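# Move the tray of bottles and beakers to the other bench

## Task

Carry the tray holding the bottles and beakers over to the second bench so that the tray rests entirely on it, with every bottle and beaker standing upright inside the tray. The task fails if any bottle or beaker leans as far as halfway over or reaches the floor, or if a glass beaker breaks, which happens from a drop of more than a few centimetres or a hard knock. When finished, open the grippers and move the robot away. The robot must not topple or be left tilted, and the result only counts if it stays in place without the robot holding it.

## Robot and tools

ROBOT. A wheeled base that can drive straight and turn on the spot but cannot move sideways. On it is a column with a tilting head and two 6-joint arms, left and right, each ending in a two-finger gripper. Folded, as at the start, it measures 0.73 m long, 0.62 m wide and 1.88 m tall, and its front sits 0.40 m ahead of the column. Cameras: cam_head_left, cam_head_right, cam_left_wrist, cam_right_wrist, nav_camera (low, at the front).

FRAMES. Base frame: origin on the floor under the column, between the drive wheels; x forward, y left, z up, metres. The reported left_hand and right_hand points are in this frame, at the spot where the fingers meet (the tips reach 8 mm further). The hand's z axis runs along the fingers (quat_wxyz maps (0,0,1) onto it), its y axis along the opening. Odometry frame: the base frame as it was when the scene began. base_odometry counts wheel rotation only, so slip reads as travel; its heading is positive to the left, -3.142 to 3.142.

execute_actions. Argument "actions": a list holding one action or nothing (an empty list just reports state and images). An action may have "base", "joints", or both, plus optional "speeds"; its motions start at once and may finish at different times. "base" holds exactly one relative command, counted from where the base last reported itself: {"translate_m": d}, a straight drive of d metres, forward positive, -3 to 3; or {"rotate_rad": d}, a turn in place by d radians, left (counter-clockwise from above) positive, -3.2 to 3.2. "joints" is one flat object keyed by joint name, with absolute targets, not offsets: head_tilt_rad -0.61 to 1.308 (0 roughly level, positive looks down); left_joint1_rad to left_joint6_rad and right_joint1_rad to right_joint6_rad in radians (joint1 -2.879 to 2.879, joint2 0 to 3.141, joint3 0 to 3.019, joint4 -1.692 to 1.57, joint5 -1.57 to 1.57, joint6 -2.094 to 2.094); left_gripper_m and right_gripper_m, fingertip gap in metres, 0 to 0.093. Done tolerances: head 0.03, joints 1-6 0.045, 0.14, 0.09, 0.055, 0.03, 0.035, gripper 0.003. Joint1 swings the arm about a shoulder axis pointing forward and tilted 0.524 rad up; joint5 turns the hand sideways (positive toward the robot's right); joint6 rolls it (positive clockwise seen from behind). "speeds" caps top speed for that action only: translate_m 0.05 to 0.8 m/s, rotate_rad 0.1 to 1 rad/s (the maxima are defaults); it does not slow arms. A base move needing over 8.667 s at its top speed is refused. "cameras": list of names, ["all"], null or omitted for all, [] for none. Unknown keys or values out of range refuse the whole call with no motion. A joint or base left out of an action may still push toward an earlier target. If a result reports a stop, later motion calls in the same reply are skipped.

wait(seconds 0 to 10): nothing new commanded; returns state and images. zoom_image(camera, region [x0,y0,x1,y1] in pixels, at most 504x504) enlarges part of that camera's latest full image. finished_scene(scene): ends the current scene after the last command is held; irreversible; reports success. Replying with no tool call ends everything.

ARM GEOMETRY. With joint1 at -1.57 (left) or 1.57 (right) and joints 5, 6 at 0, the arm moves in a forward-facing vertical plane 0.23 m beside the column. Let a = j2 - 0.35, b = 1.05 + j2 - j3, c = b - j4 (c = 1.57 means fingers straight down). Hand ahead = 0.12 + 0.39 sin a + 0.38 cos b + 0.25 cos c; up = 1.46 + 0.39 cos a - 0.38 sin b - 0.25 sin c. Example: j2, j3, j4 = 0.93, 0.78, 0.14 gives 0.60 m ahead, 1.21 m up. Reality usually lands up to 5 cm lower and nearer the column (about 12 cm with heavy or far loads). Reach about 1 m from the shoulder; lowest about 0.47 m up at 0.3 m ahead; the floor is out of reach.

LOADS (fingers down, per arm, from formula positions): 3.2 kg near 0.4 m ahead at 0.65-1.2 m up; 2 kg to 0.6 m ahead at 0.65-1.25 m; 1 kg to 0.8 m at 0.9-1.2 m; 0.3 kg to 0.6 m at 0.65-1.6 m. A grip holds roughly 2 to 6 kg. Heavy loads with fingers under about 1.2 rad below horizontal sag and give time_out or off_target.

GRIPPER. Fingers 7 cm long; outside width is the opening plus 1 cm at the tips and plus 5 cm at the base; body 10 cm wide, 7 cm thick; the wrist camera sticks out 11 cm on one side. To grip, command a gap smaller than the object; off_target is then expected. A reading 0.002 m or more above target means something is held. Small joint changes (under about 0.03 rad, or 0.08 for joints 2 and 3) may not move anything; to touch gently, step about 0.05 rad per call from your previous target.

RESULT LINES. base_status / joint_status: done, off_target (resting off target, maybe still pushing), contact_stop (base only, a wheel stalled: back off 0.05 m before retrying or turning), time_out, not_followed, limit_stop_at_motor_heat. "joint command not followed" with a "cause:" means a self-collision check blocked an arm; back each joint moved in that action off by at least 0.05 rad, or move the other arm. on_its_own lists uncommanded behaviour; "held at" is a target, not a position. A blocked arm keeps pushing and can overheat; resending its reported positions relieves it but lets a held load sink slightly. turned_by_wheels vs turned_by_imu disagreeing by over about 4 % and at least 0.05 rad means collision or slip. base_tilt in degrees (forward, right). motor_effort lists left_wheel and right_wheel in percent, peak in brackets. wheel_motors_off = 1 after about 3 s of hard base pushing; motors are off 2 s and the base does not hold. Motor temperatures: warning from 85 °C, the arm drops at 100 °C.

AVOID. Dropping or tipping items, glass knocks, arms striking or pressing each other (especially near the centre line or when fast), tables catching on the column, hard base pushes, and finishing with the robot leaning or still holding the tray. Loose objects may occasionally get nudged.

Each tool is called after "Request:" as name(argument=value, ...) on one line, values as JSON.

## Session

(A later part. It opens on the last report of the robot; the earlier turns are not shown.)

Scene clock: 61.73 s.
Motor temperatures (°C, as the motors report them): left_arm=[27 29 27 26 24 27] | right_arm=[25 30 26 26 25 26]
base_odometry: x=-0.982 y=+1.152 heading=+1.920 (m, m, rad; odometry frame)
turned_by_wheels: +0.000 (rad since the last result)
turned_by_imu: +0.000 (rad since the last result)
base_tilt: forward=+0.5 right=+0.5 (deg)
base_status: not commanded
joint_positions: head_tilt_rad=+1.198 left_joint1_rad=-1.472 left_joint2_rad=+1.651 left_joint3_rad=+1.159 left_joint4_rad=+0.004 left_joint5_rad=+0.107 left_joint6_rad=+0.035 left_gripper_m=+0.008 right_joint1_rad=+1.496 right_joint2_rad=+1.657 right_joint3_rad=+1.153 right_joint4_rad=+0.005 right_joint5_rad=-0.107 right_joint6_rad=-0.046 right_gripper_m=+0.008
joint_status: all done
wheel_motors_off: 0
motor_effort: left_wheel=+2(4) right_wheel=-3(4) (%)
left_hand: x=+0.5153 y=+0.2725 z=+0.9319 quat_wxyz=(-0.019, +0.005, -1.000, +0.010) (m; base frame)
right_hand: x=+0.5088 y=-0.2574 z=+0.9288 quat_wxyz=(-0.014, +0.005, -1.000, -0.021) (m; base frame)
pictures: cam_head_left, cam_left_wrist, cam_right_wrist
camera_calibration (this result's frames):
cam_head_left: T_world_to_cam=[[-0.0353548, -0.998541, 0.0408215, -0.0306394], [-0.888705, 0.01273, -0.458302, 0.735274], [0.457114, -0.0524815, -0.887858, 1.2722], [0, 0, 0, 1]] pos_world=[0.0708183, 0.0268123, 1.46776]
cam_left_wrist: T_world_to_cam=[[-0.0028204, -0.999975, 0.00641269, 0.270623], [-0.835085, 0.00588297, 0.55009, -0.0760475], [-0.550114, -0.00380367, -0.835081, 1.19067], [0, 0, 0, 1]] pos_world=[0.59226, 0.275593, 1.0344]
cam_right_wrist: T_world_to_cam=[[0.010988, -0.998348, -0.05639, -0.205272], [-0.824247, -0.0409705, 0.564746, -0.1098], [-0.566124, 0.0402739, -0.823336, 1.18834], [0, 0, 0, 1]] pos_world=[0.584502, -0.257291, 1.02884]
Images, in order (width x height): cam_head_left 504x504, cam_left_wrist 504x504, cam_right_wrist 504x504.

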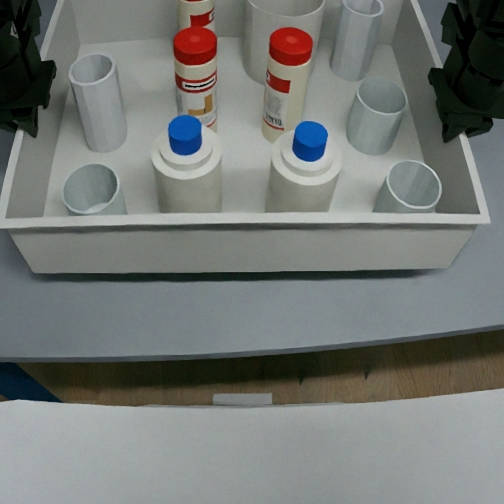

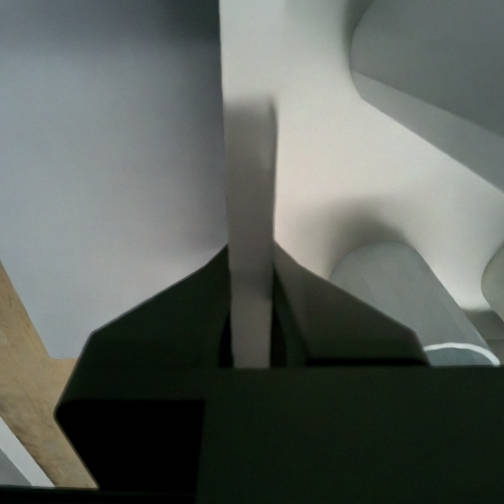

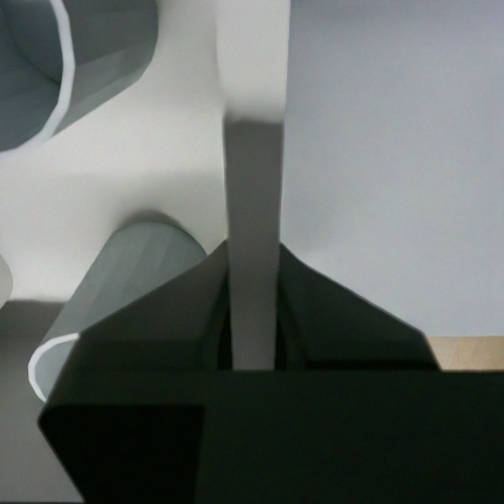

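Request:
execute_actions(actions=[{"joints":{"left_joint2_rad":1.48,"left_joint3_rad":1.11,"left_joint4_rad":-0.04,"right_joint2_rad":1.47,"right_joint3_rad":1.11,"right_joint4_rad":-0.04}}], cameras=["cam_head_left"])

Request:
execute_actions(actions=[{"base":{"translate_m":-0.7},"speeds":{"translate_m":0.2}}], cameras=["cam_head_left","cam_left_wrist"])

Scene clock: 63.03 s.
Motor temperatures (°C, as the motors report them): left_arm=[27 29 27 26 24 27] | right_arm=[25 31 26 26 25 26]
base_odometry: x=-0.982 y=+1.152 heading=+1.920 (m, m, rad; odometry frame)
turned_by_wheels: +0.000 (rad since the last result)
turned_by_imu: +0.000 (rad since the last result)
base_tilt: forward=+0.4 right=+0.4 (deg)
base_status: not commanded
joint_positions: head_tilt_rad=+1.198 left_joint1_rad=-1.469 left_joint2_rad=+1.568 left_joint3_rad=+1.106 left_joint4_rad=-0.046 left_joint5_rad=+0.106 left_joint6_rad=+0.037 left_gripper_m=+0.008 right_joint1_rad=+1.492 right_joint2_rad=+1.577 right_joint3_rad=+1.102 right_joint4_rad=-0.045 right_joint5_rad=-0.108 right_joint6_rad=-0.048 right_gripper_m=+0.008
joint_status: all done
wheel_motors_off: 0
motor_effort: left_wheel=+3(4) right_wheel=-2(3) (%)
left_hand: x=+0.5122 y=+0.2721 z=+0.9630 quat_wxyz=(-0.009, +0.006, -1.000, +0.009) (m; base frame)
right_hand: x=+0.5061 y=-0.2577 z=+0.9588 quat_wxyz=(-0.004, +0.005, -1.000, -0.020) (m; base frame)
pictures: cam_head_left
camera_calibration (this result's frames):
cam_head_left: T_world_to_cam=[[-0.0353548, -0.998541, 0.0408215, -0.0306394], [-0.888705, 0.01273, -0.458302, 0.735274], [0.457114, -0.0524815, -0.887859, 1.2722], [0, 0, 0, 1]] pos_world=[0.0708183, 0.0268123, 1.46776]
Images, in order (width x height): cam_head_left 504x504.

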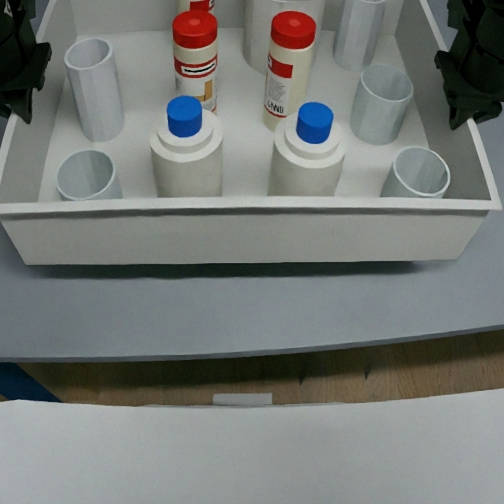

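Scene clock: 67.37 s.
Motor temperatures (°C, as the motors report them): left_arm=[27 30 27 26 24 27] | right_arm=[25 32 26 26 25 26]
base_odometry: x=-0.743 y=+0.494 heading=+1.920 (m, m, rad; odometry frame)
turned_by_wheels: +0.001 (rad since the last result)
turned_by_imu: +0.000 (rad since the last result)
base_tilt: forward=+0.4 right=+0.4 (deg)
base_status: done
joint_positions: head_tilt_rad=+1.199 left_joint1_rad=-1.468 left_joint2_rad=+1.564 left_joint3_rad=+1.102 left_joint4_rad=-0.049 left_joint5_rad=+0.105 left_joint6_rad=+0.038 left_gripper_m=+0.008 right_joint1_rad=+1.492 right_joint2_rad=+1.573 right_joint3_rad=+1.097 right_joint4_rad=-0.045 right_joint5_rad=-0.109 right_joint6_rad=-0.047 right_gripper_m=+0.008
joint_status: not commanded
wheel_motors_off: 0
motor_effort: left_wheel=+1(39) right_wheel=-1(39) (%)
left_hand: x=+0.5107 y=+0.2723 z=+0.9643 quat_wxyz=(-0.008, +0.006, -1.000, +0.008) (m; base frame)
right_hand: x=+0.5049 y=-0.2576 z=+0.9601 quat_wxyz=(-0.003, +0.004, -1.000, -0.020) (m; base frame)
pictures: cam_head_left, cam_left_wrist
camera_calibration (this result's frames):
cam_head_left: T_world_to_cam=[[-0.0353407, -0.998541, 0.0408337, -0.0306588], [-0.888863, 0.01273, -0.457996, 0.73481], [0.456807, -0.0524815, -0.888016, 1.27246], [0, 0, 0, 1]] pos_world=[0.0707933, 0.0268123, 1.46776]
cam_left_wrist: T_world_to_cam=[[-0.00178984, -0.999996, 0.00234254, 0.273594], [-0.822109, 0.00280512, 0.569323, -0.122053], [-0.569327, -0.00090683, -0.822111, 1.21173], [0, 0, 0, 1]] pos_world=[0.590019, 0.275034, 1.06502]
Images, in order (width x height): cam_head_left 504x504, cam_left_wrist 504x504.

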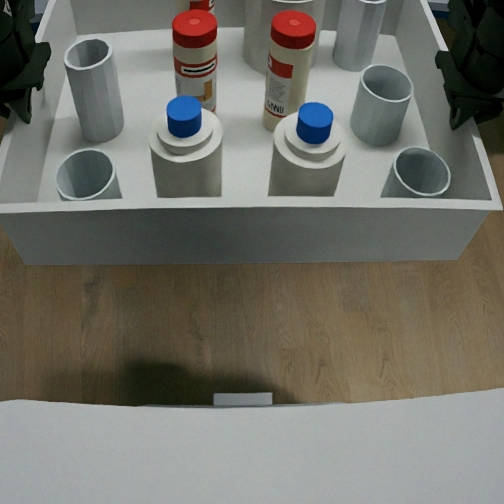

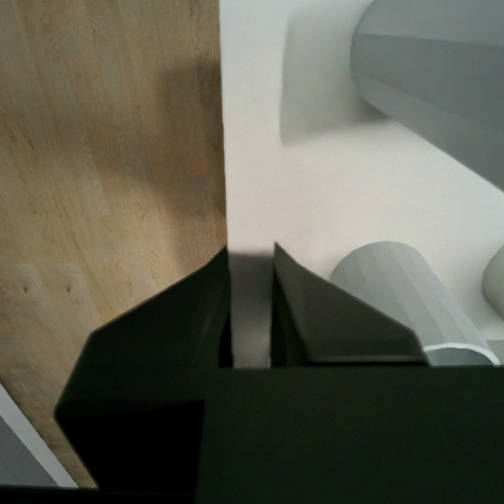

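Request:
execute_actions(actions=[{"base":{"rotate_rad":-3.05},"speeds":{"rotate_rad":0.45},"joints":{"head_tilt_rad":0.5}}], cameras=["cam_head_left","nav_camera","cam_left_wrist"])

Scene clock: 75.60 s.
Motor temperatures (°C, as the motors report them): left_arm=[27 32 27 26 25 27] | right_arm=[25 33 26 26 25 26]
base_odometry: x=-0.743 y=+0.494 heading=-1.129 (m, m, rad; odometry frame)
turned_by_wheels: -3.049 (rad since the last result)
turned_by_imu: -3.029 (rad since the last result)
base_tilt: forward=+0.4 right=+0.4 (deg)
base_status: done
joint_positions: head_tilt_rad=+0.518 left_joint1_rad=-1.472 left_joint2_rad=+1.564 left_joint3_rad=+1.102 left_joint4_rad=-0.049 left_joint5_rad=+0.107 left_joint6_rad=+0.037 left_gripper_m=+0.008 right_joint1_rad=+1.487 right_joint2_rad=+1.573 right_joint3_rad=+1.098 right_joint4_rad=-0.045 right_joint5_rad=-0.111 right_joint6_rad=-0.050 right_gripper_m=+0.008
joint_status: all done
wheel_motors_off: 0
motor_effort: left_wheel=+5(58) right_wheel=-6(45) (%)
left_hand: x=+0.5108 y=+0.2698 z=+0.9642 quat_wxyz=(-0.008, +0.005, -1.000, +0.010) (m; base frame)
right_hand: x=+0.5053 y=-0.2600 z=+0.9603 quat_wxyz=(-0.004, +0.004, -1.000, -0.019) (m; base frame)
pictures: cam_head_left, cam_left_wrist, nav_camera
camera_calibration (this result's frames):
cam_head_left: T_world_to_cam=[[-0.0531616, -0.998541, 0.00949729, 0.0184903], [-0.402623, 0.01273, -0.915278, 1.41471], [0.913821, -0.0524815, -0.402712, 0.50224], [0, 0, 0, 1]] pos_world=[0.111621, 0.0268123, 1.49694]
cam_left_wrist: T_world_to_cam=[[-0.00238496, -0.999974, 0.00685737, 0.267075], [-0.822138, 0.00586454, 0.569259, -0.122645], [-0.569284, -0.00428004, -0.82213, 1.21258], [0, 0, 0, 1]] pos_world=[0.590107, 0.272977, 1.06488]
Images, in order (width x height): cam_head_left 504x504, cam_left_wrist 504x504, nav_camera 504x504.

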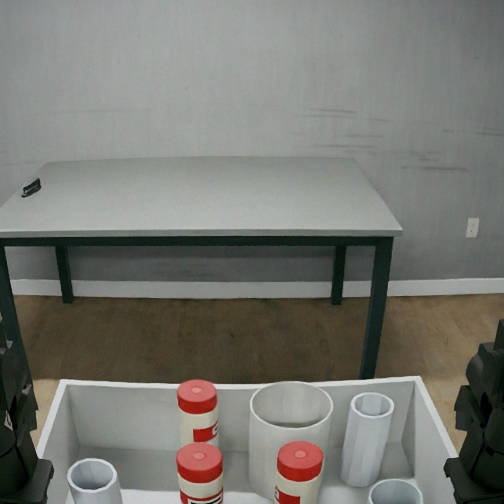

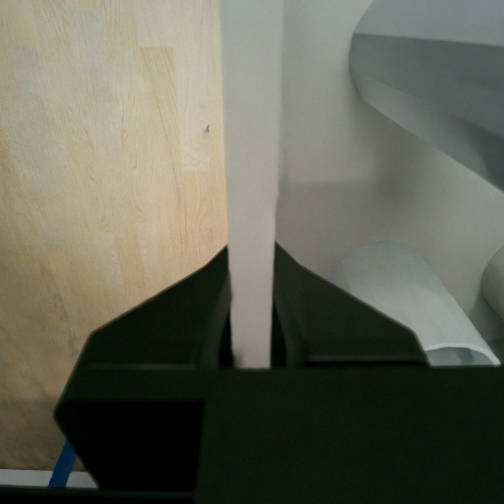

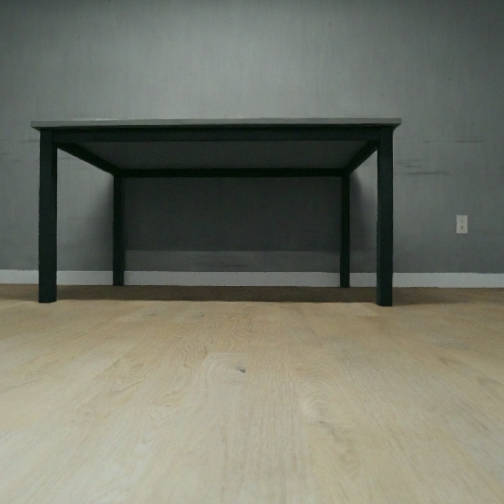

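Request:
execute_actions(actions=[{"base":{"rotate_rad":0.15},"speeds":{"rotate_rad":0.4}}], cameras=[])

Request:
execute_actions(actions=[{"base":{"translate_m":1.0},"speeds":{"translate_m":0.3}}], cameras=[])

Request:
execute_actions(actions=[{"base":{"rotate_rad":-0.25},"speeds":{"rotate_rad":0.4},"joints":{"head_tilt_rad":0.7}}], cameras=["cam_head_left","nav_camera","cam_left_wrist"])

Scene clock: 78.07 s.
Motor temperatures (°C, as the motors report them): left_arm=[27 32 27 26 25 27] | right_arm=[25 33 26 26 25 26]
base_odometry: x=-0.743 y=+0.494 heading=-0.980 (m, m, rad; odometry frame)
turned_by_wheels: +0.149 (rad since the last result)
turned_by_imu: +0.148 (rad since the last result)
base_tilt: forward=+0.4 right=+0.4 (deg)
base_status: done
joint_positions: head_tilt_rad=+0.518 left_joint1_rad=-1.462 left_joint2_rad=+1.564 left_joint3_rad=+1.102 left_joint4_rad=-0.049 left_joint5_rad=+0.110 left_joint6_rad=+0.037 left_gripper_m=+0.008 right_joint1_rad=+1.498 right_joint2_rad=+1.573 right_joint3_rad=+1.099 right_joint4_rad=-0.045 right_joint5_rad=-0.107 right_joint6_rad=-0.049 right_gripper_m=+0.008
joint_status: not commanded
wheel_motors_off: 0
motor_effort: left_wheel=-6(27) right_wheel=+5(28) (%)
left_hand: x=+0.5105 y=+0.2759 z=+0.9646 quat_wxyz=(-0.008, +0.008, -1.000, +0.007) (m; base frame)
right_hand: x=+0.5060 y=-0.2540 z=+0.9600 quat_wxyz=(-0.004, +0.006, -1.000, -0.022) (m; base frame)
pictures: none
No camera images: the call's "cameras" was empty. Leave "cameras" out to get every camera's image.

Scene clock: 82.47 s.
Motor temperatures (°C, as the motors report them): left_arm=[27 32 27 26 25 27] | right_arm=[25 34 26 26 25 26]
base_odometry: x=-0.186 y=-0.337 heading=-0.981 (m, m, rad; odometry frame)
turned_by_wheels: -0.002 (rad since the last result)
turned_by_imu: -0.004 (rad since the last result)
base_tilt: forward=+0.4 right=+0.4 (deg)
base_status: done
joint_positions: head_tilt_rad=+0.518 left_joint1_rad=-1.462 left_joint2_rad=+1.562 left_joint3_rad=+1.111 left_joint4_rad=-0.047 left_joint5_rad=+0.110 left_joint6_rad=+0.038 left_gripper_m=+0.008 right_joint1_rad=+1.497 right_joint2_rad=+1.571 right_joint3_rad=+1.104 right_joint4_rad=-0.045 right_joint5_rad=-0.109 right_joint6_rad=-0.045 right_gripper_m=+0.008
joint_status: not commanded
wheel_motors_off: 0
motor_effort: left_wheel=-3(55) right_wheel=+2(61) (%)
left_hand: x=+0.5182 y=+0.2759 z=+0.9658 quat_wxyz=(-0.015, +0.007, -1.000, +0.007) (m; base frame)
right_hand: x=+0.5105 y=-0.2542 z=+0.9609 quat_wxyz=(-0.008, +0.005, -1.000, -0.022) (m; base frame)
pictures: none
No camera images: the call's "cameras" was empty. Leave "cameras" out to get every camera's image.

Scene clock: 83.97 s.
Motor temperatures (°C, as the motors report them): left_arm=[27 33 27 26 25 27] | right_arm=[25 34 26 26 25 26]
base_odometry: x=-0.186 y=-0.337 heading=-1.230 (m, m, rad; odometry frame)
turned_by_wheels: -0.249 (rad since the last result)
turned_by_imu: -0.246 (rad since the last result)
base_tilt: forward=+0.4 right=+0.4 (deg)
base_status: done
joint_positions: head_tilt_rad=+0.703 left_joint1_rad=-1.471 left_joint2_rad=+1.562 left_joint3_rad=+1.111 left_joint4_rad=-0.047 left_joint5_rad=+0.107 left_joint6_rad=+0.038 left_gripper_m=+0.008 right_joint1_rad=+1.488 right_joint2_rad=+1.571 right_joint3_rad=+1.103 right_joint4_rad=-0.045 right_joint5_rad=-0.112 right_joint6_rad=-0.045 right_gripper_m=+0.008
joint_status: all done
wheel_motors_off: 0
motor_effort: left_wheel=+1(42) right_wheel=-2(47) (%)
left_hand: x=+0.5184 y=+0.2704 z=+0.9654 quat_wxyz=(-0.015, +0.004, -1.000, +0.010) (m; base frame)
right_hand: x=+0.5096 y=-0.2595 z=+0.9611 quat_wxyz=(-0.007, +0.002, -1.000, -0.020) (m; base frame)
pictures: cam_head_left, cam_left_wrist, nav_camera
camera_calibration (this result's frames):
cam_head_left: T_world_to_cam=[[-0.0505195, -0.998541, 0.0190825, 0.00359688], [-0.563598, 0.01273, -0.825951, 1.2852], [0.824503, -0.0524815, -0.563419, 0.754195], [0, 0, 0, 1]] pos_world=[0.102681, 0.0268123, 1.48637]
cam_left_wrist: T_world_to_cam=[[-0.00462599, -0.999975, 0.00537227, 0.270268], [-0.83004, 0.00683584, 0.557661, -0.102032], [-0.557684, -0.00187947, -0.830051, 1.21892], [0, 0, 0, 1]] pos_world=[0.596331, 0.27325, 1.06721]
Images, in order (width x height): cam_head_left 504x504, cam_left_wrist 504x504, nav_camera 504x504.

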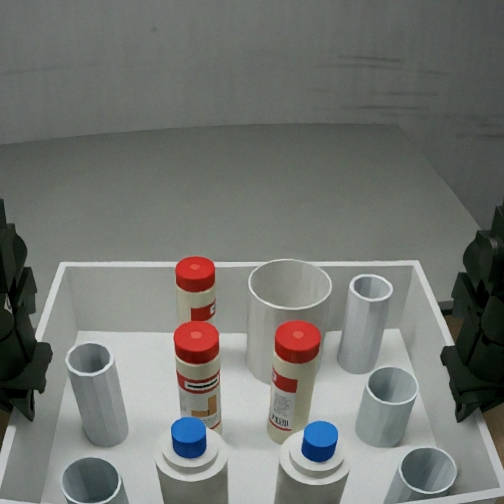

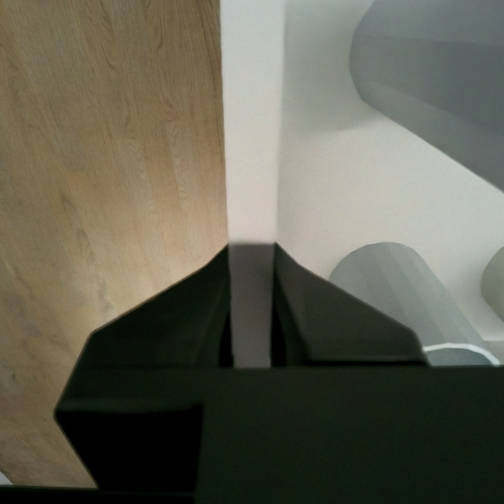

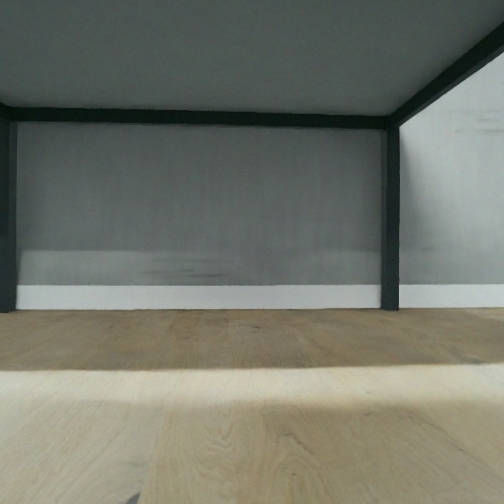

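Request:
execute_actions(actions=[{"base":{"translate_m":0.6},"speeds":{"translate_m":0.2},"joints":{"head_tilt_rad":1.2}}])

Scene clock: 88.50 s.
Motor temperatures (°C, as the motors report them): left_arm=[27 33 27 26 25 27] | right_arm=[25 34 26 26 25 26]
base_odometry: x=+0.015 y=-0.903 heading=-1.231 (m, m, rad; odometry frame)
turned_by_wheels: +0.000 (rad since the last result)
turned_by_imu: -0.002 (rad since the last result)
base_tilt: forward=+0.4 right=+0.4 (deg)
base_status: done
joint_positions: head_tilt_rad=+1.198 left_joint1_rad=-1.471 left_joint2_rad=+1.561 left_joint3_rad=+1.111 left_joint4_rad=-0.047 left_joint5_rad=+0.107 left_joint6_rad=+0.036 left_gripper_m=+0.008 right_joint1_rad=+1.489 right_joint2_rad=+1.570 right_joint3_rad=+1.103 right_joint4_rad=-0.045 right_joint5_rad=-0.111 right_joint6_rad=-0.046 right_gripper_m=+0.008
joint_status: all done
wheel_motors_off: 0
motor_effort: left_wheel=-1(61) right_wheel=+1(49) (%)
left_hand: x=+0.5185 y=+0.2708 z=+0.9659 quat_wxyz=(-0.015, +0.006, -1.000, +0.009) (m; base frame)
right_hand: x=+0.5102 y=-0.2589 z=+0.9615 quat_wxyz=(-0.008, +0.003, -1.000, -0.020) (m; base frame)
pictures: cam_head_left, cam_head_right, cam_left_wrist, cam_right_wrist, nav_camera
camera_calibration (this result's frames):
cam_head_left: T_world_to_cam=[[-0.0353736, -0.998541, 0.0408052, -0.0306133], [-0.888494, 0.01273, -0.458711, 0.735894], [0.457522, -0.0524815, -0.887648, 1.27186], [0, 0, 0, 1]] pos_world=[0.0708515, 0.0268123, 1.46777]
cam_head_right: T_world_to_cam=[[-0.029829, -0.998536, 0.0451181, -0.105525], [-0.895676, 0.00666474, -0.444657, 0.710445], [0.443706, -0.0536749, -0.894564, 1.28068], [0, 0, 0, 1]] pos_world=[0.0649362, -0.041365, 1.46632]
cam_left_wrist: T_world_to_cam=[[-0.00199173, -0.999987, 0.00475959, 0.269954], [-0.830243, 0.0043066, 0.557385, -0.101175], [-0.557398, -0.00284145, -0.83024, 1.21963], [0, 0, 0, 1]] pos_world=[0.596357, 0.273852, 1.06769]
cam_right_wrist: T_world_to_cam=[[0.00675888, -0.998456, -0.0551442, -0.203972], [-0.817763, -0.0372566, 0.574347, -0.138723], [-0.575515, 0.041213, -0.816752, 1.21485], [0, 0, 0, 1]] pos_world=[0.587101, -0.258893, 1.06066]
Images, in order (width x height): cam_head_left 504x504, cam_head_right 504x504, cam_left_wrist 504x504, cam_right_wrist 504x504, nav_camera 504x504.

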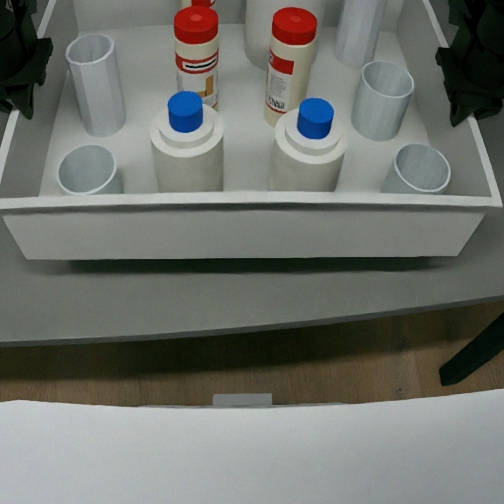

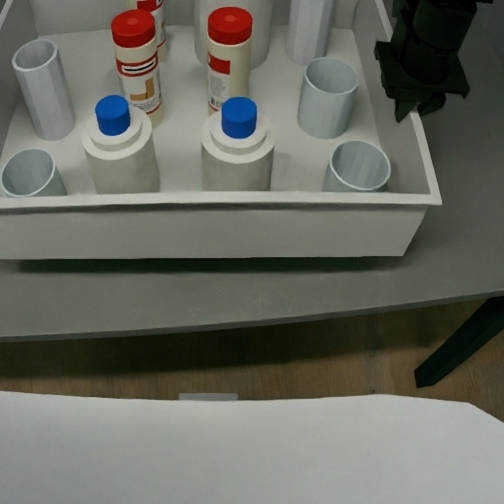

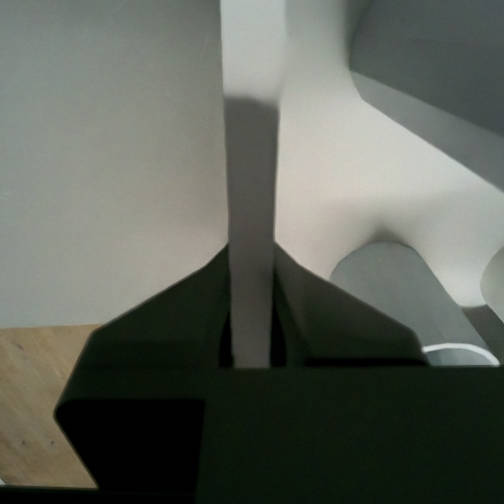

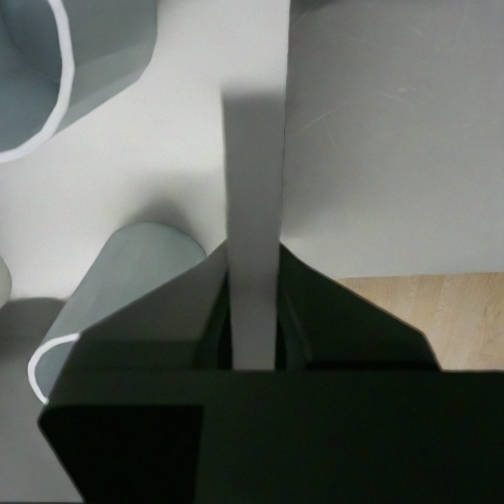

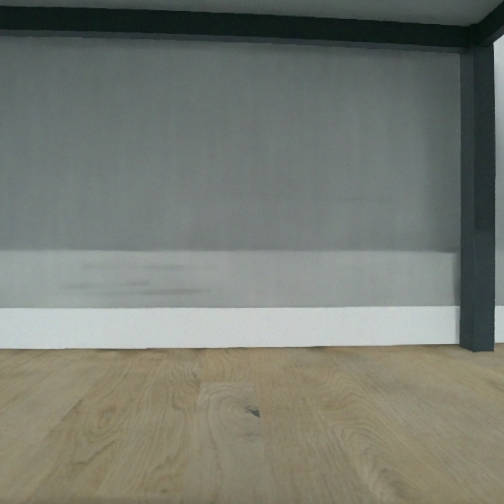

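Request:
execute_actions(actions=[{"base":{"translate_m":0.1},"speeds":{"translate_m":0.1}}], cameras=["cam_head_left"])

Request:
execute_actions(actions=[{"joints":{"left_joint2_rad":1.57,"left_joint3_rad":1.16,"left_joint4_rad":-0.01,"right_joint2_rad":1.56,"right_joint3_rad":1.16,"right_joint4_rad":-0.01}}], cameras=["cam_head_left"])

Scene clock: 90.60 s.
Motor temperatures (°C, as the motors report them): left_arm=[27 33 27 26 25 27] | right_arm=[25 34 26 26 25 26]
base_odometry: x=+0.048 y=-0.997 heading=-1.231 (m, m, rad; odometry frame)
turned_by_wheels: +0.000 (rad since the last result)
turned_by_imu: -0.001 (rad since the last result)
base_tilt: forward=+0.4 right=+0.4 (deg)
base_status: done
joint_positions: head_tilt_rad=+1.199 left_joint1_rad=-1.470 left_joint2_rad=+1.560 left_joint3_rad=+1.111 left_joint4_rad=-0.045 left_joint5_rad=+0.107 left_joint6_rad=+0.036 left_gripper_m=+0.008 right_joint1_rad=+1.489 right_joint2_rad=+1.569 right_joint3_rad=+1.104 right_joint4_rad=-0.045 right_joint5_rad=-0.110 right_joint6_rad=-0.047 right_gripper_m=+0.008
joint_status: not commanded
wheel_motors_off: 0
motor_effort: left_wheel=+0(43) right_wheel=+0(36) (%)
left_hand: x=+0.5192 y=+0.2711 z=+0.9662 quat_wxyz=(-0.016, +0.005, -1.000, +0.009) (m; base frame)
right_hand: x=+0.5110 y=-0.2590 z=+0.9620 quat_wxyz=(-0.009, +0.004, -1.000, -0.020) (m; base frame)
pictures: cam_head_left
camera_calibration (this result's frames):
cam_head_left: T_world_to_cam=[[-0.0353452, -0.998541, 0.0408298, -0.0306526], [-0.888813, 0.01273, -0.458093, 0.734958], [0.456905, -0.0524815, -0.887966, 1.27238], [0, 0, 0, 1]] pos_world=[0.0708013, 0.0268123, 1.46776]
Images, in order (width x height): cam_head_left 504x504.

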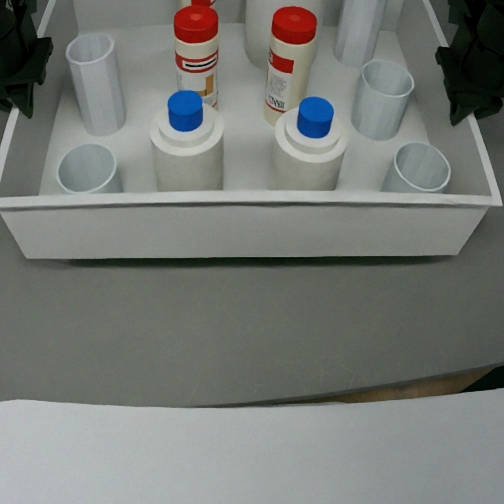

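Scene clock: 91.60 s.
Motor temperatures (°C, as the motors report them): left_arm=[27 33 27 26 25 27] | right_arm=[25 34 26 26 25 26]
base_odometry: x=+0.048 y=-0.997 heading=-1.231 (m, m, rad; odometry frame)
turned_by_wheels: +0.000 (rad since the last result)
turned_by_imu: +0.000 (rad since the last result)
base_tilt: forward=+0.4 right=+0.4 (deg)
base_status: not commanded
joint_positions: head_tilt_rad=+1.199 left_joint1_rad=-1.470 left_joint2_rad=+1.636 left_joint3_rad=+1.158 left_joint4_rad=-0.020 left_joint5_rad=+0.112 left_joint6_rad=+0.033 left_gripper_m=+0.008 right_joint1_rad=+1.494 right_joint2_rad=+1.635 right_joint3_rad=+1.151 right_joint4_rad=-0.030 right_joint5_rad=-0.109 right_joint6_rad=-0.049 right_gripper_m=+0.008
joint_status: all done
wheel_motors_off: 0
motor_effort: left_wheel=+0(1) right_wheel=+1(1) (%)
left_hand: x=+0.5163 y=+0.2726 z=+0.9379 quat_wxyz=(-0.014, +0.007, -1.000, +0.012) (m; base frame)
right_hand: x=+0.5106 y=-0.2577 z=+0.9374 quat_wxyz=(-0.006, +0.006, -1.000, -0.021) (m; base frame)
pictures: cam_head_left
camera_calibration (this result's frames):
cam_head_left: T_world_to_cam=[[-0.0353452, -0.998541, 0.0408298, -0.0306526], [-0.888813, 0.01273, -0.458093, 0.734958], [0.456905, -0.0524815, -0.887966, 1.27238], [0, 0, 0, 1]] pos_world=[0.0708013, 0.0268123, 1.46776]
Images, in order (width x height): cam_head_left 504x504.

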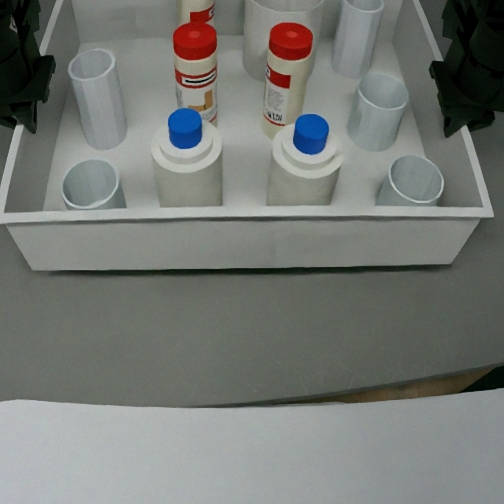

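Request:
execute_actions(actions=[{"joints":{"left_joint2_rad":1.64,"left_joint3_rad":1.2,"left_joint4_rad":0.01,"right_joint2_rad":1.63,"right_joint3_rad":1.2,"right_joint4_rad":0.01}}], cameras=[])

Request:
execute_actions(actions=[{"joints":{"left_joint2_rad":1.69,"left_joint3_rad":1.23,"left_joint4_rad":0.025,"right_joint2_rad":1.68,"right_joint3_rad":1.23,"right_joint4_rad":0.025}}], cameras=["cam_head_left"])

Scene clock: 92.93 s.
Motor temperatures (°C, as the motors report them): left_arm=[27 33 27 26 25 27] | right_arm=[25 34 26 26 25 26]
base_odometry: x=+0.048 y=-0.997 heading=-1.231 (m, m, rad; odometry frame)
turned_by_wheels: +0.000 (rad since the last result)
turned_by_imu: +0.000 (rad since the last result)
base_tilt: forward=+0.5 right=+0.4 (deg)
base_status: not commanded
joint_positions: head_tilt_rad=+1.199 left_joint1_rad=-1.471 left_joint2_rad=+1.705 left_joint3_rad=+1.199 left_joint4_rad=+0.000 left_joint5_rad=+0.112 left_joint6_rad=+0.034 left_gripper_m=+0.008 right_joint1_rad=+1.499 right_joint2_rad=+1.704 right_joint3_rad=+1.193 right_joint4_rad=-0.009 right_joint5_rad=-0.107 right_joint6_rad=-0.048 right_gripper_m=+0.008
joint_status: all done
wheel_motors_off: 0
motor_effort: left_wheel=+0(1) right_wheel=+1(0) (%)
left_hand: x=+0.5101 y=+0.2741 z=+0.9117 quat_wxyz=(-0.010, +0.007, -1.000, +0.012) (m; base frame)
right_hand: x=+0.5053 y=-0.2565 z=+0.9111 quat_wxyz=(-0.003, +0.006, -1.000, -0.022) (m; base frame)
pictures: none
No camera images: the call's "cameras" was empty. Leave "cameras" out to get every camera's image.

Scene clock: 93.67 s.
Motor temperatures (°C, as the motors report them): left_arm=[27 33 27 26 25 27] | right_arm=[25 34 26 26 25 26]
base_odometry: x=+0.048 y=-0.997 heading=-1.231 (m, m, rad; odometry frame)
turned_by_wheels: +0.000 (rad since the last result)
turned_by_imu: +0.000 (rad since the last result)
base_tilt: forward=+0.4 right=+0.4 (deg)
base_status: not commanded
joint_positions: head_tilt_rad=+1.199 left_joint1_rad=-1.471 left_joint2_rad=+1.750 left_joint3_rad=+1.228 left_joint4_rad=+0.015 left_joint5_rad=+0.113 left_joint6_rad=+0.034 left_gripper_m=+0.008 right_joint1_rad=+1.500 right_joint2_rad=+1.750 right_joint3_rad=+1.225 right_joint4_rad=+0.003 right_joint5_rad=-0.108 right_joint6_rad=-0.048 right_gripper_m=+0.008
joint_status: all done
wheel_motors_off: 0
motor_effort: left_wheel=+0(1) right_wheel=+1(2) (%)
left_hand: x=+0.5071 y=+0.2749 z=+0.8947 quat_wxyz=(-0.010, +0.007, -1.000, +0.013) (m; base frame)
right_hand: x=+0.5029 y=-0.2562 z=+0.8936 quat_wxyz=(-0.002, +0.007, -1.000, -0.023) (m; base frame)
pictures: cam_head_left
camera_calibration (this result's frames):
cam_head_left: T_world_to_cam=[[-0.0353452, -0.998541, 0.0408298, -0.0306526], [-0.888813, 0.01273, -0.458093, 0.734958], [0.456905, -0.0524815, -0.887966, 1.27238], [0, 0, 0, 1]] pos_world=[0.0708013, 0.0268123, 1.46776]
Images, in order (width x height): cam_head_left 504x504.

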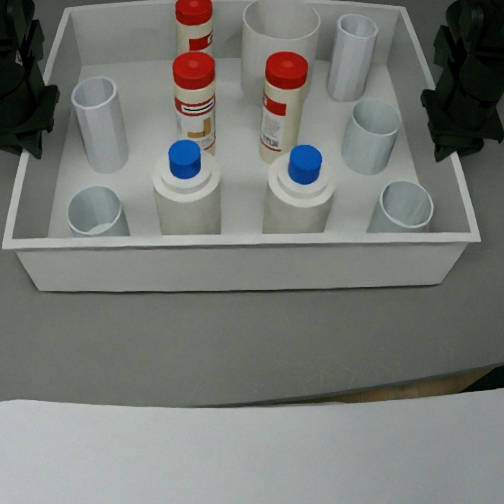

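Request:
execute_actions(actions=[{"joints":{"left_joint2_rad":1.73,"left_joint3_rad":1.255,"left_joint4_rad":0.04,"right_joint2_rad":1.72,"right_joint3_rad":1.255,"right_joint4_rad":0.04}}], cameras=[])

Request:
execute_actions(actions=[{"joints":{"left_joint2_rad":1.77,"left_joint3_rad":1.28,"left_joint4_rad":0.05,"right_joint2_rad":1.76,"right_joint3_rad":1.28,"right_joint4_rad":0.05}}], cameras=["cam_head_left"])

Scene clock: 94.73 s.
Motor temperatures (°C, as the motors report them): left_arm=[27 33 27 26 25 27] | right_arm=[25 34 26 26 25 26]
base_odometry: x=+0.048 y=-0.997 heading=-1.231 (m, m, rad; odometry frame)
turned_by_wheels: +0.000 (rad since the last result)
turned_by_imu: +0.000 (rad since the last result)
base_tilt: forward=+0.4 right=+0.4 (deg)
base_status: not commanded
joint_positions: head_tilt_rad=+1.199 left_joint1_rad=-1.473 left_joint2_rad=+1.788 left_joint3_rad=+1.253 left_joint4_rad=+0.029 left_joint5_rad=+0.113 left_joint6_rad=+0.034 left_gripper_m=+0.008 right_joint1_rad=+1.502 right_joint2_rad=+1.788 right_joint3_rad=+1.251 right_joint4_rad=+0.017 right_joint5_rad=-0.108 right_joint6_rad=-0.048 right_gripper_m=+0.008
joint_status: all done
wheel_motors_off: 0
motor_effort: left_wheel=+0(1) right_wheel=+1(1) (%)
left_hand: x=+0.5047 y=+0.2752 z=+0.8802 quat_wxyz=(-0.010, +0.007, -1.000, +0.013) (m; base frame)
right_hand: x=+0.5009 y=-0.2562 z=+0.8791 quat_wxyz=(-0.003, +0.007, -1.000, -0.024) (m; base frame)
pictures: none
No camera images: the call's "cameras" was empty. Leave "cameras" out to get every camera's image.

Scene clock: 95.33 s.
Motor temperatures (°C, as the motors report them): left_arm=[27 33 27 26 25 27] | right_arm=[25 34 26 26 25 26]
base_odometry: x=+0.048 y=-0.997 heading=-1.231 (m, m, rad; odometry frame)
turned_by_wheels: +0.000 (rad since the last result)
turned_by_imu: +0.000 (rad since the last result)
base_tilt: forward=+0.4 right=+0.4 (deg)
base_status: not commanded
joint_positions: head_tilt_rad=+1.199 left_joint1_rad=-1.474 left_joint2_rad=+1.822 left_joint3_rad=+1.279 left_joint4_rad=+0.048 left_joint5_rad=+0.114 left_joint6_rad=+0.031 left_gripper_m=+0.008 right_joint1_rad=+1.503 right_joint2_rad=+1.818 right_joint3_rad=+1.276 right_joint4_rad=+0.032 right_joint5_rad=-0.108 right_joint6_rad=-0.048 right_gripper_m=+0.008
joint_status: all done
wheel_motors_off: 0
motor_effort: left_wheel=-1(0) right_wheel=+0(0) (%)
left_hand: x=+0.5058 y=+0.2750 z=+0.8674 quat_wxyz=(-0.016, +0.007, -1.000, +0.015) (m; base frame)
right_hand: x=+0.5030 y=-0.2561 z=+0.8680 quat_wxyz=(-0.008, +0.008, -1.000, -0.024) (m; base frame)
pictures: cam_head_left
camera_calibration (this result's frames):
cam_head_left: T_world_to_cam=[[-0.0353452, -0.998541, 0.0408298, -0.0306526], [-0.888813, 0.01273, -0.458093, 0.734958], [0.456905, -0.0524815, -0.887966, 1.27238], [0, 0, 0, 1]] pos_world=[0.0708013, 0.0268123, 1.46776]
Images, in order (width x height): cam_head_left 504x504.

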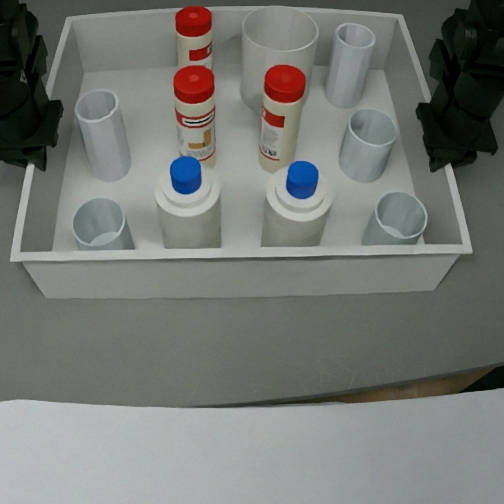

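Request:
execute_actions(actions=[{"joints":{"left_joint2_rad":1.81,"left_joint3_rad":1.29,"right_joint2_rad":1.80,"right_joint3_rad":1.29}}], cameras=["cam_head_left"])

Scene clock: 96.10 s.
Motor temperatures (°C, as the motors report them): left_arm=[27 33 27 26 25 27] | right_arm=[25 34 26 26 25 26]
base_odometry: x=+0.048 y=-0.997 heading=-1.231 (m, m, rad; odometry frame)
turned_by_wheels: +0.000 (rad since the last result)
turned_by_imu: +0.000 (rad since the last result)
base_tilt: forward=+0.4 right=+0.4 (deg)
base_status: not commanded
joint_positions: head_tilt_rad=+1.199 left_joint1_rad=-1.474 left_joint2_rad=+1.831 left_joint3_rad=+1.287 left_joint4_rad=+0.049 left_joint5_rad=+0.116 left_joint6_rad=+0.031 left_gripper_m=+0.008 right_joint1_rad=+1.503 right_joint2_rad=+1.825 right_joint3_rad=+1.282 right_joint4_rad=+0.033 right_joint5_rad=-0.109 right_joint6_rad=-0.048 right_gripper_m=+0.008
joint_status: all done
wheel_motors_off: 0
motor_effort: left_wheel=+0(1) right_wheel=+1(0) (%)
left_hand: x=+0.5057 y=+0.2749 z=+0.8639 quat_wxyz=(-0.016, +0.007, -1.000, +0.016) (m; base frame)
right_hand: x=+0.5027 y=-0.2561 z=+0.8651 quat_wxyz=(-0.008, +0.008, -1.000, -0.024) (m; base frame)
pictures: cam_head_left
camera_calibration (this result's frames):
cam_head_left: T_world_to_cam=[[-0.0353452, -0.998541, 0.0408298, -0.0306526], [-0.888813, 0.01273, -0.458093, 0.734958], [0.456905, -0.0524815, -0.887966, 1.27238], [0, 0, 0, 1]] pos_world=[0.0708013, 0.0268123, 1.46776]
Images, in order (width x height): cam_head_left 504x504.

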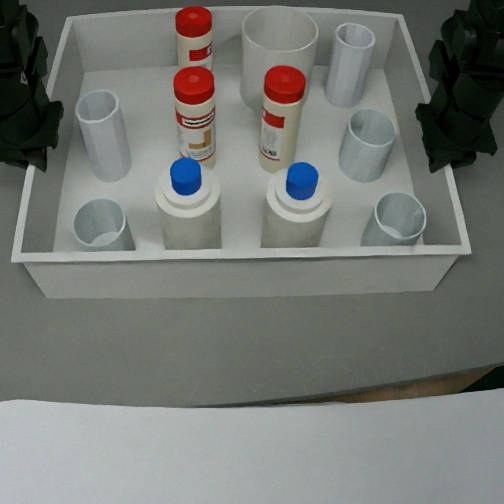

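Landed. Release, raise, retreat.

Request:
execute_actions(actions=[{"joints":{"left_gripper_m":0.035,"right_gripper_m":0.035}}], cameras=[])

Request:
execute_actions(actions=[{"joints":{"left_joint2_rad":1.64,"left_joint3_rad":1.16,"left_joint4_rad":-0.03,"right_joint2_rad":1.64,"right_joint3_rad":1.16,"right_joint4_rad":-0.03}}], cameras=["cam_head_left"])

Request:
execute_actions(actions=[{"joints":{"left_joint2_rad":1.25,"left_joint3_rad":0.92,"left_joint4_rad":-0.19,"right_joint2_rad":1.25,"right_joint3_rad":0.92,"right_joint4_rad":-0.19}}], cameras=["cam_head_left"])

Request:
execute_actions(actions=[{"base":{"translate_m":-0.7},"joints":{"head_tilt_rad":0.85}}], cameras=["cam_head_left","nav_camera"])

Scene clock: 97.43 s.
Motor temperatures (°C, as the motors report them): left_arm=[27 33 27 26 25 27] | right_arm=[25 34 26 26 25 26]
base_odometry: x=+0.048 y=-0.997 heading=-1.231 (m, m, rad; odometry frame)
turned_by_wheels: +0.000 (rad since the last result)
turned_by_imu: +0.000 (rad since the last result)
base_tilt: forward=+0.4 right=+0.4 (deg)
base_status: not commanded
joint_positions: head_tilt_rad=+1.199 left_joint1_rad=-1.474 left_joint2_rad=+1.826 left_joint3_rad=+1.287 left_joint4_rad=+0.049 left_joint5_rad=+0.102 left_joint6_rad=+0.015 left_gripper_m=+0.035 right_joint1_rad=+1.503 right_joint2_rad=+1.820 right_joint3_rad=+1.286 right_joint4_rad=+0.033 right_joint5_rad=-0.102 right_joint6_rad=-0.010 right_gripper_m=+0.035
joint_status: all done
wheel_motors_off: 0
motor_effort: left_wheel=+0(1) right_wheel=+0(0) (%)
left_hand: x=+0.5085 y=+0.2773 z=+0.8658 quat_wxyz=(-0.018, +0.015, -1.000, +0.009) (m; base frame)
right_hand: x=+0.5080 y=-0.2573 z=+0.8670 quat_wxyz=(-0.012, -0.011, -1.000, -0.021) (m; base frame)
pictures: none
No camera images: the call's "cameras" was empty. Leave "cameras" out to get every camera's image.

Scene clock: 98.43 s.
Motor temperatures (°C, as the motors report them): left_arm=[27 33 27 26 25 27] | right_arm=[25 34 26 26 25 26]
base_odometry: x=+0.048 y=-0.997 heading=-1.231 (m, m, rad; odometry frame)
turned_by_wheels: +0.000 (rad since the last result)
turned_by_imu: +0.000 (rad since the last result)
base_tilt: forward=+0.4 right=+0.4 (deg)
base_status: not commanded
joint_positions: head_tilt_rad=+1.199 left_joint1_rad=-1.474 left_joint2_rad=+1.630 left_joint3_rad=+1.162 left_joint4_rad=-0.030 left_joint5_rad=+0.102 left_joint6_rad=+0.015 left_gripper_m=+0.035 right_joint1_rad=+1.503 right_joint2_rad=+1.636 right_joint3_rad=+1.163 right_joint4_rad=-0.020 right_joint5_rad=-0.102 right_joint6_rad=-0.009 right_gripper_m=+0.035
joint_status: all done
wheel_motors_off: 0
motor_effort: left_wheel=-1(2) right_wheel=+0(2) (%)
left_hand: x=+0.5197 y=+0.2717 z=+0.9400 quat_wxyz=(-0.014, +0.016, -1.000, +0.009) (m; base frame)
right_hand: x=+0.5199 y=-0.2536 z=+0.9368 quat_wxyz=(-0.016, -0.011, -1.000, -0.021) (m; base frame)
pictures: cam_head_left
camera_calibration (this result's frames):
cam_head_left: T_world_to_cam=[[-0.0353452, -0.998541, 0.0408298, -0.0306526], [-0.888813, 0.01273, -0.458093, 0.734958], [0.456905, -0.0524815, -0.887966, 1.27238], [0, 0, 0, 1]] pos_world=[0.0708013, 0.0268123, 1.46776]
Images, in order (width x height): cam_head_left 504x504.

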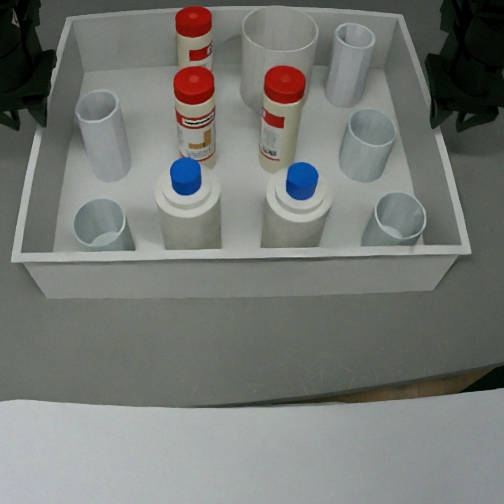

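Scene clock: 99.67 s.
Motor temperatures (°C, as the motors report them): left_arm=[27 33 27 26 25 27] | right_arm=[25 34 26 26 25 26]
base_odometry: x=+0.048 y=-0.997 heading=-1.231 (m, m, rad; odometry frame)
turned_by_wheels: +0.000 (rad since the last result)
turned_by_imu: +0.000 (rad since the last result)
base_tilt: forward=+0.4 right=+0.4 (deg)
base_status: not commanded
joint_positions: head_tilt_rad=+1.199 left_joint1_rad=-1.474 left_joint2_rad=+1.236 left_joint3_rad=+0.922 left_joint4_rad=-0.191 left_joint5_rad=+0.102 left_joint6_rad=+0.015 left_gripper_m=+0.035 right_joint1_rad=+1.503 right_joint2_rad=+1.231 right_joint3_rad=+0.920 right_joint4_rad=-0.186 right_joint5_rad=-0.102 right_joint6_rad=-0.009 right_gripper_m=+0.035
joint_status: all done
wheel_motors_off: 0
motor_effort: left_wheel=+0(1) right_wheel=+0(2) (%)
left_hand: x=+0.5065 y=+0.2592 z=+1.0806 quat_wxyz=(-0.011, +0.016, -1.000, +0.009) (m; base frame)
right_hand: x=+0.5090 y=-0.2446 z=+1.0819 quat_wxyz=(-0.015, -0.011, -1.000, -0.021) (m; base frame)
pictures: cam_head_left
camera_calibration (this result's frames):
cam_head_left: T_world_to_cam=[[-0.0353452, -0.998541, 0.0408298, -0.0306526], [-0.888813, 0.01273, -0.458093, 0.734958], [0.456905, -0.0524815, -0.887966, 1.27238], [0, 0, 0, 1]] pos_world=[0.0708013, 0.0268123, 1.46776]
Images, in order (width x height): cam_head_left 504x504.

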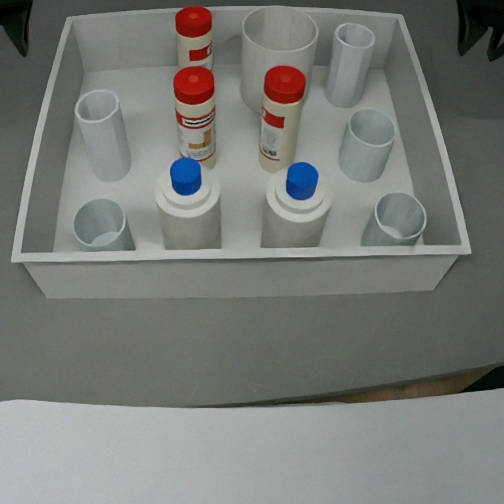

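Scene clock: 102.43 s.
Motor temperatures (°C, as the motors report them): left_arm=[27 32 27 26 25 27] | right_arm=[25 33 26 26 25 26]
base_odometry: x=-0.186 y=-0.337 heading=-1.231 (m, m, rad; odometry frame)
turned_by_wheels: -0.001 (rad since the last result)
turned_by_imu: -0.001 (rad since the last result)
base_tilt: forward=+0.4 right=+0.4 (deg)
base_status: done
joint_positions: head_tilt_rad=+0.865 left_joint1_rad=-1.474 left_joint2_rad=+1.239 left_joint3_rad=+0.921 left_joint4_rad=-0.191 left_joint5_rad=+0.102 left_joint6_rad=+0.015 left_gripper_m=+0.035 right_joint1_rad=+1.503 right_joint2_rad=+1.235 right_joint3_rad=+0.914 right_joint4_rad=-0.186 right_joint5_rad=-0.102 right_joint6_rad=-0.009 right_gripper_m=+0.035
joint_status: all done
wheel_motors_off: 0
motor_effort: left_wheel=-2(66) right_wheel=+1(44) (%)
left_hand: x=+0.5043 y=+0.2593 z=+1.0792 quat_wxyz=(-0.008, +0.016, -1.000, +0.009) (m; base frame)
right_hand: x=+0.5035 y=-0.2446 z=+1.0796 quat_wxyz=(-0.009, -0.012, -1.000, -0.021) (m; base frame)
pictures: cam_head_left, nav_camera
camera_calibration (this result's frames):
cam_head_left: T_world_to_cam=[[-0.0467792, -0.998541, 0.0269826, -0.00875627], [-0.689462, 0.01273, -0.72421, 1.13481], [0.722809, -0.0524815, -0.689052, 0.952754], [0, 0, 0, 1]] pos_world=[0.0933394, 0.0268123, 1.47857]
Images, in order (width x height): cam_head_left 504x504, nav_camera 504x504.

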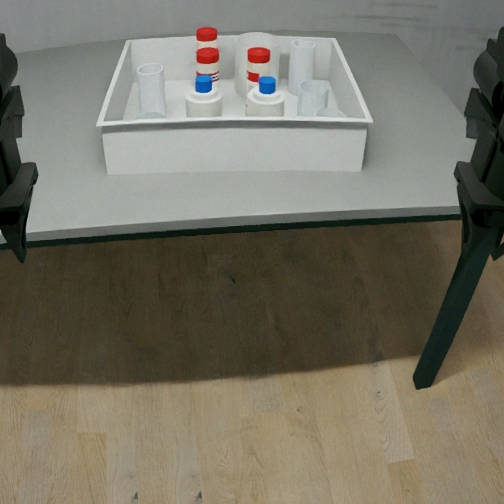

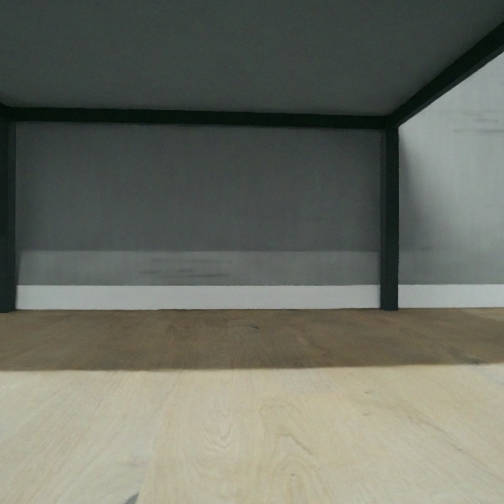

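Request:
finished_scene(scene=1)

The scene is finished: the task was done.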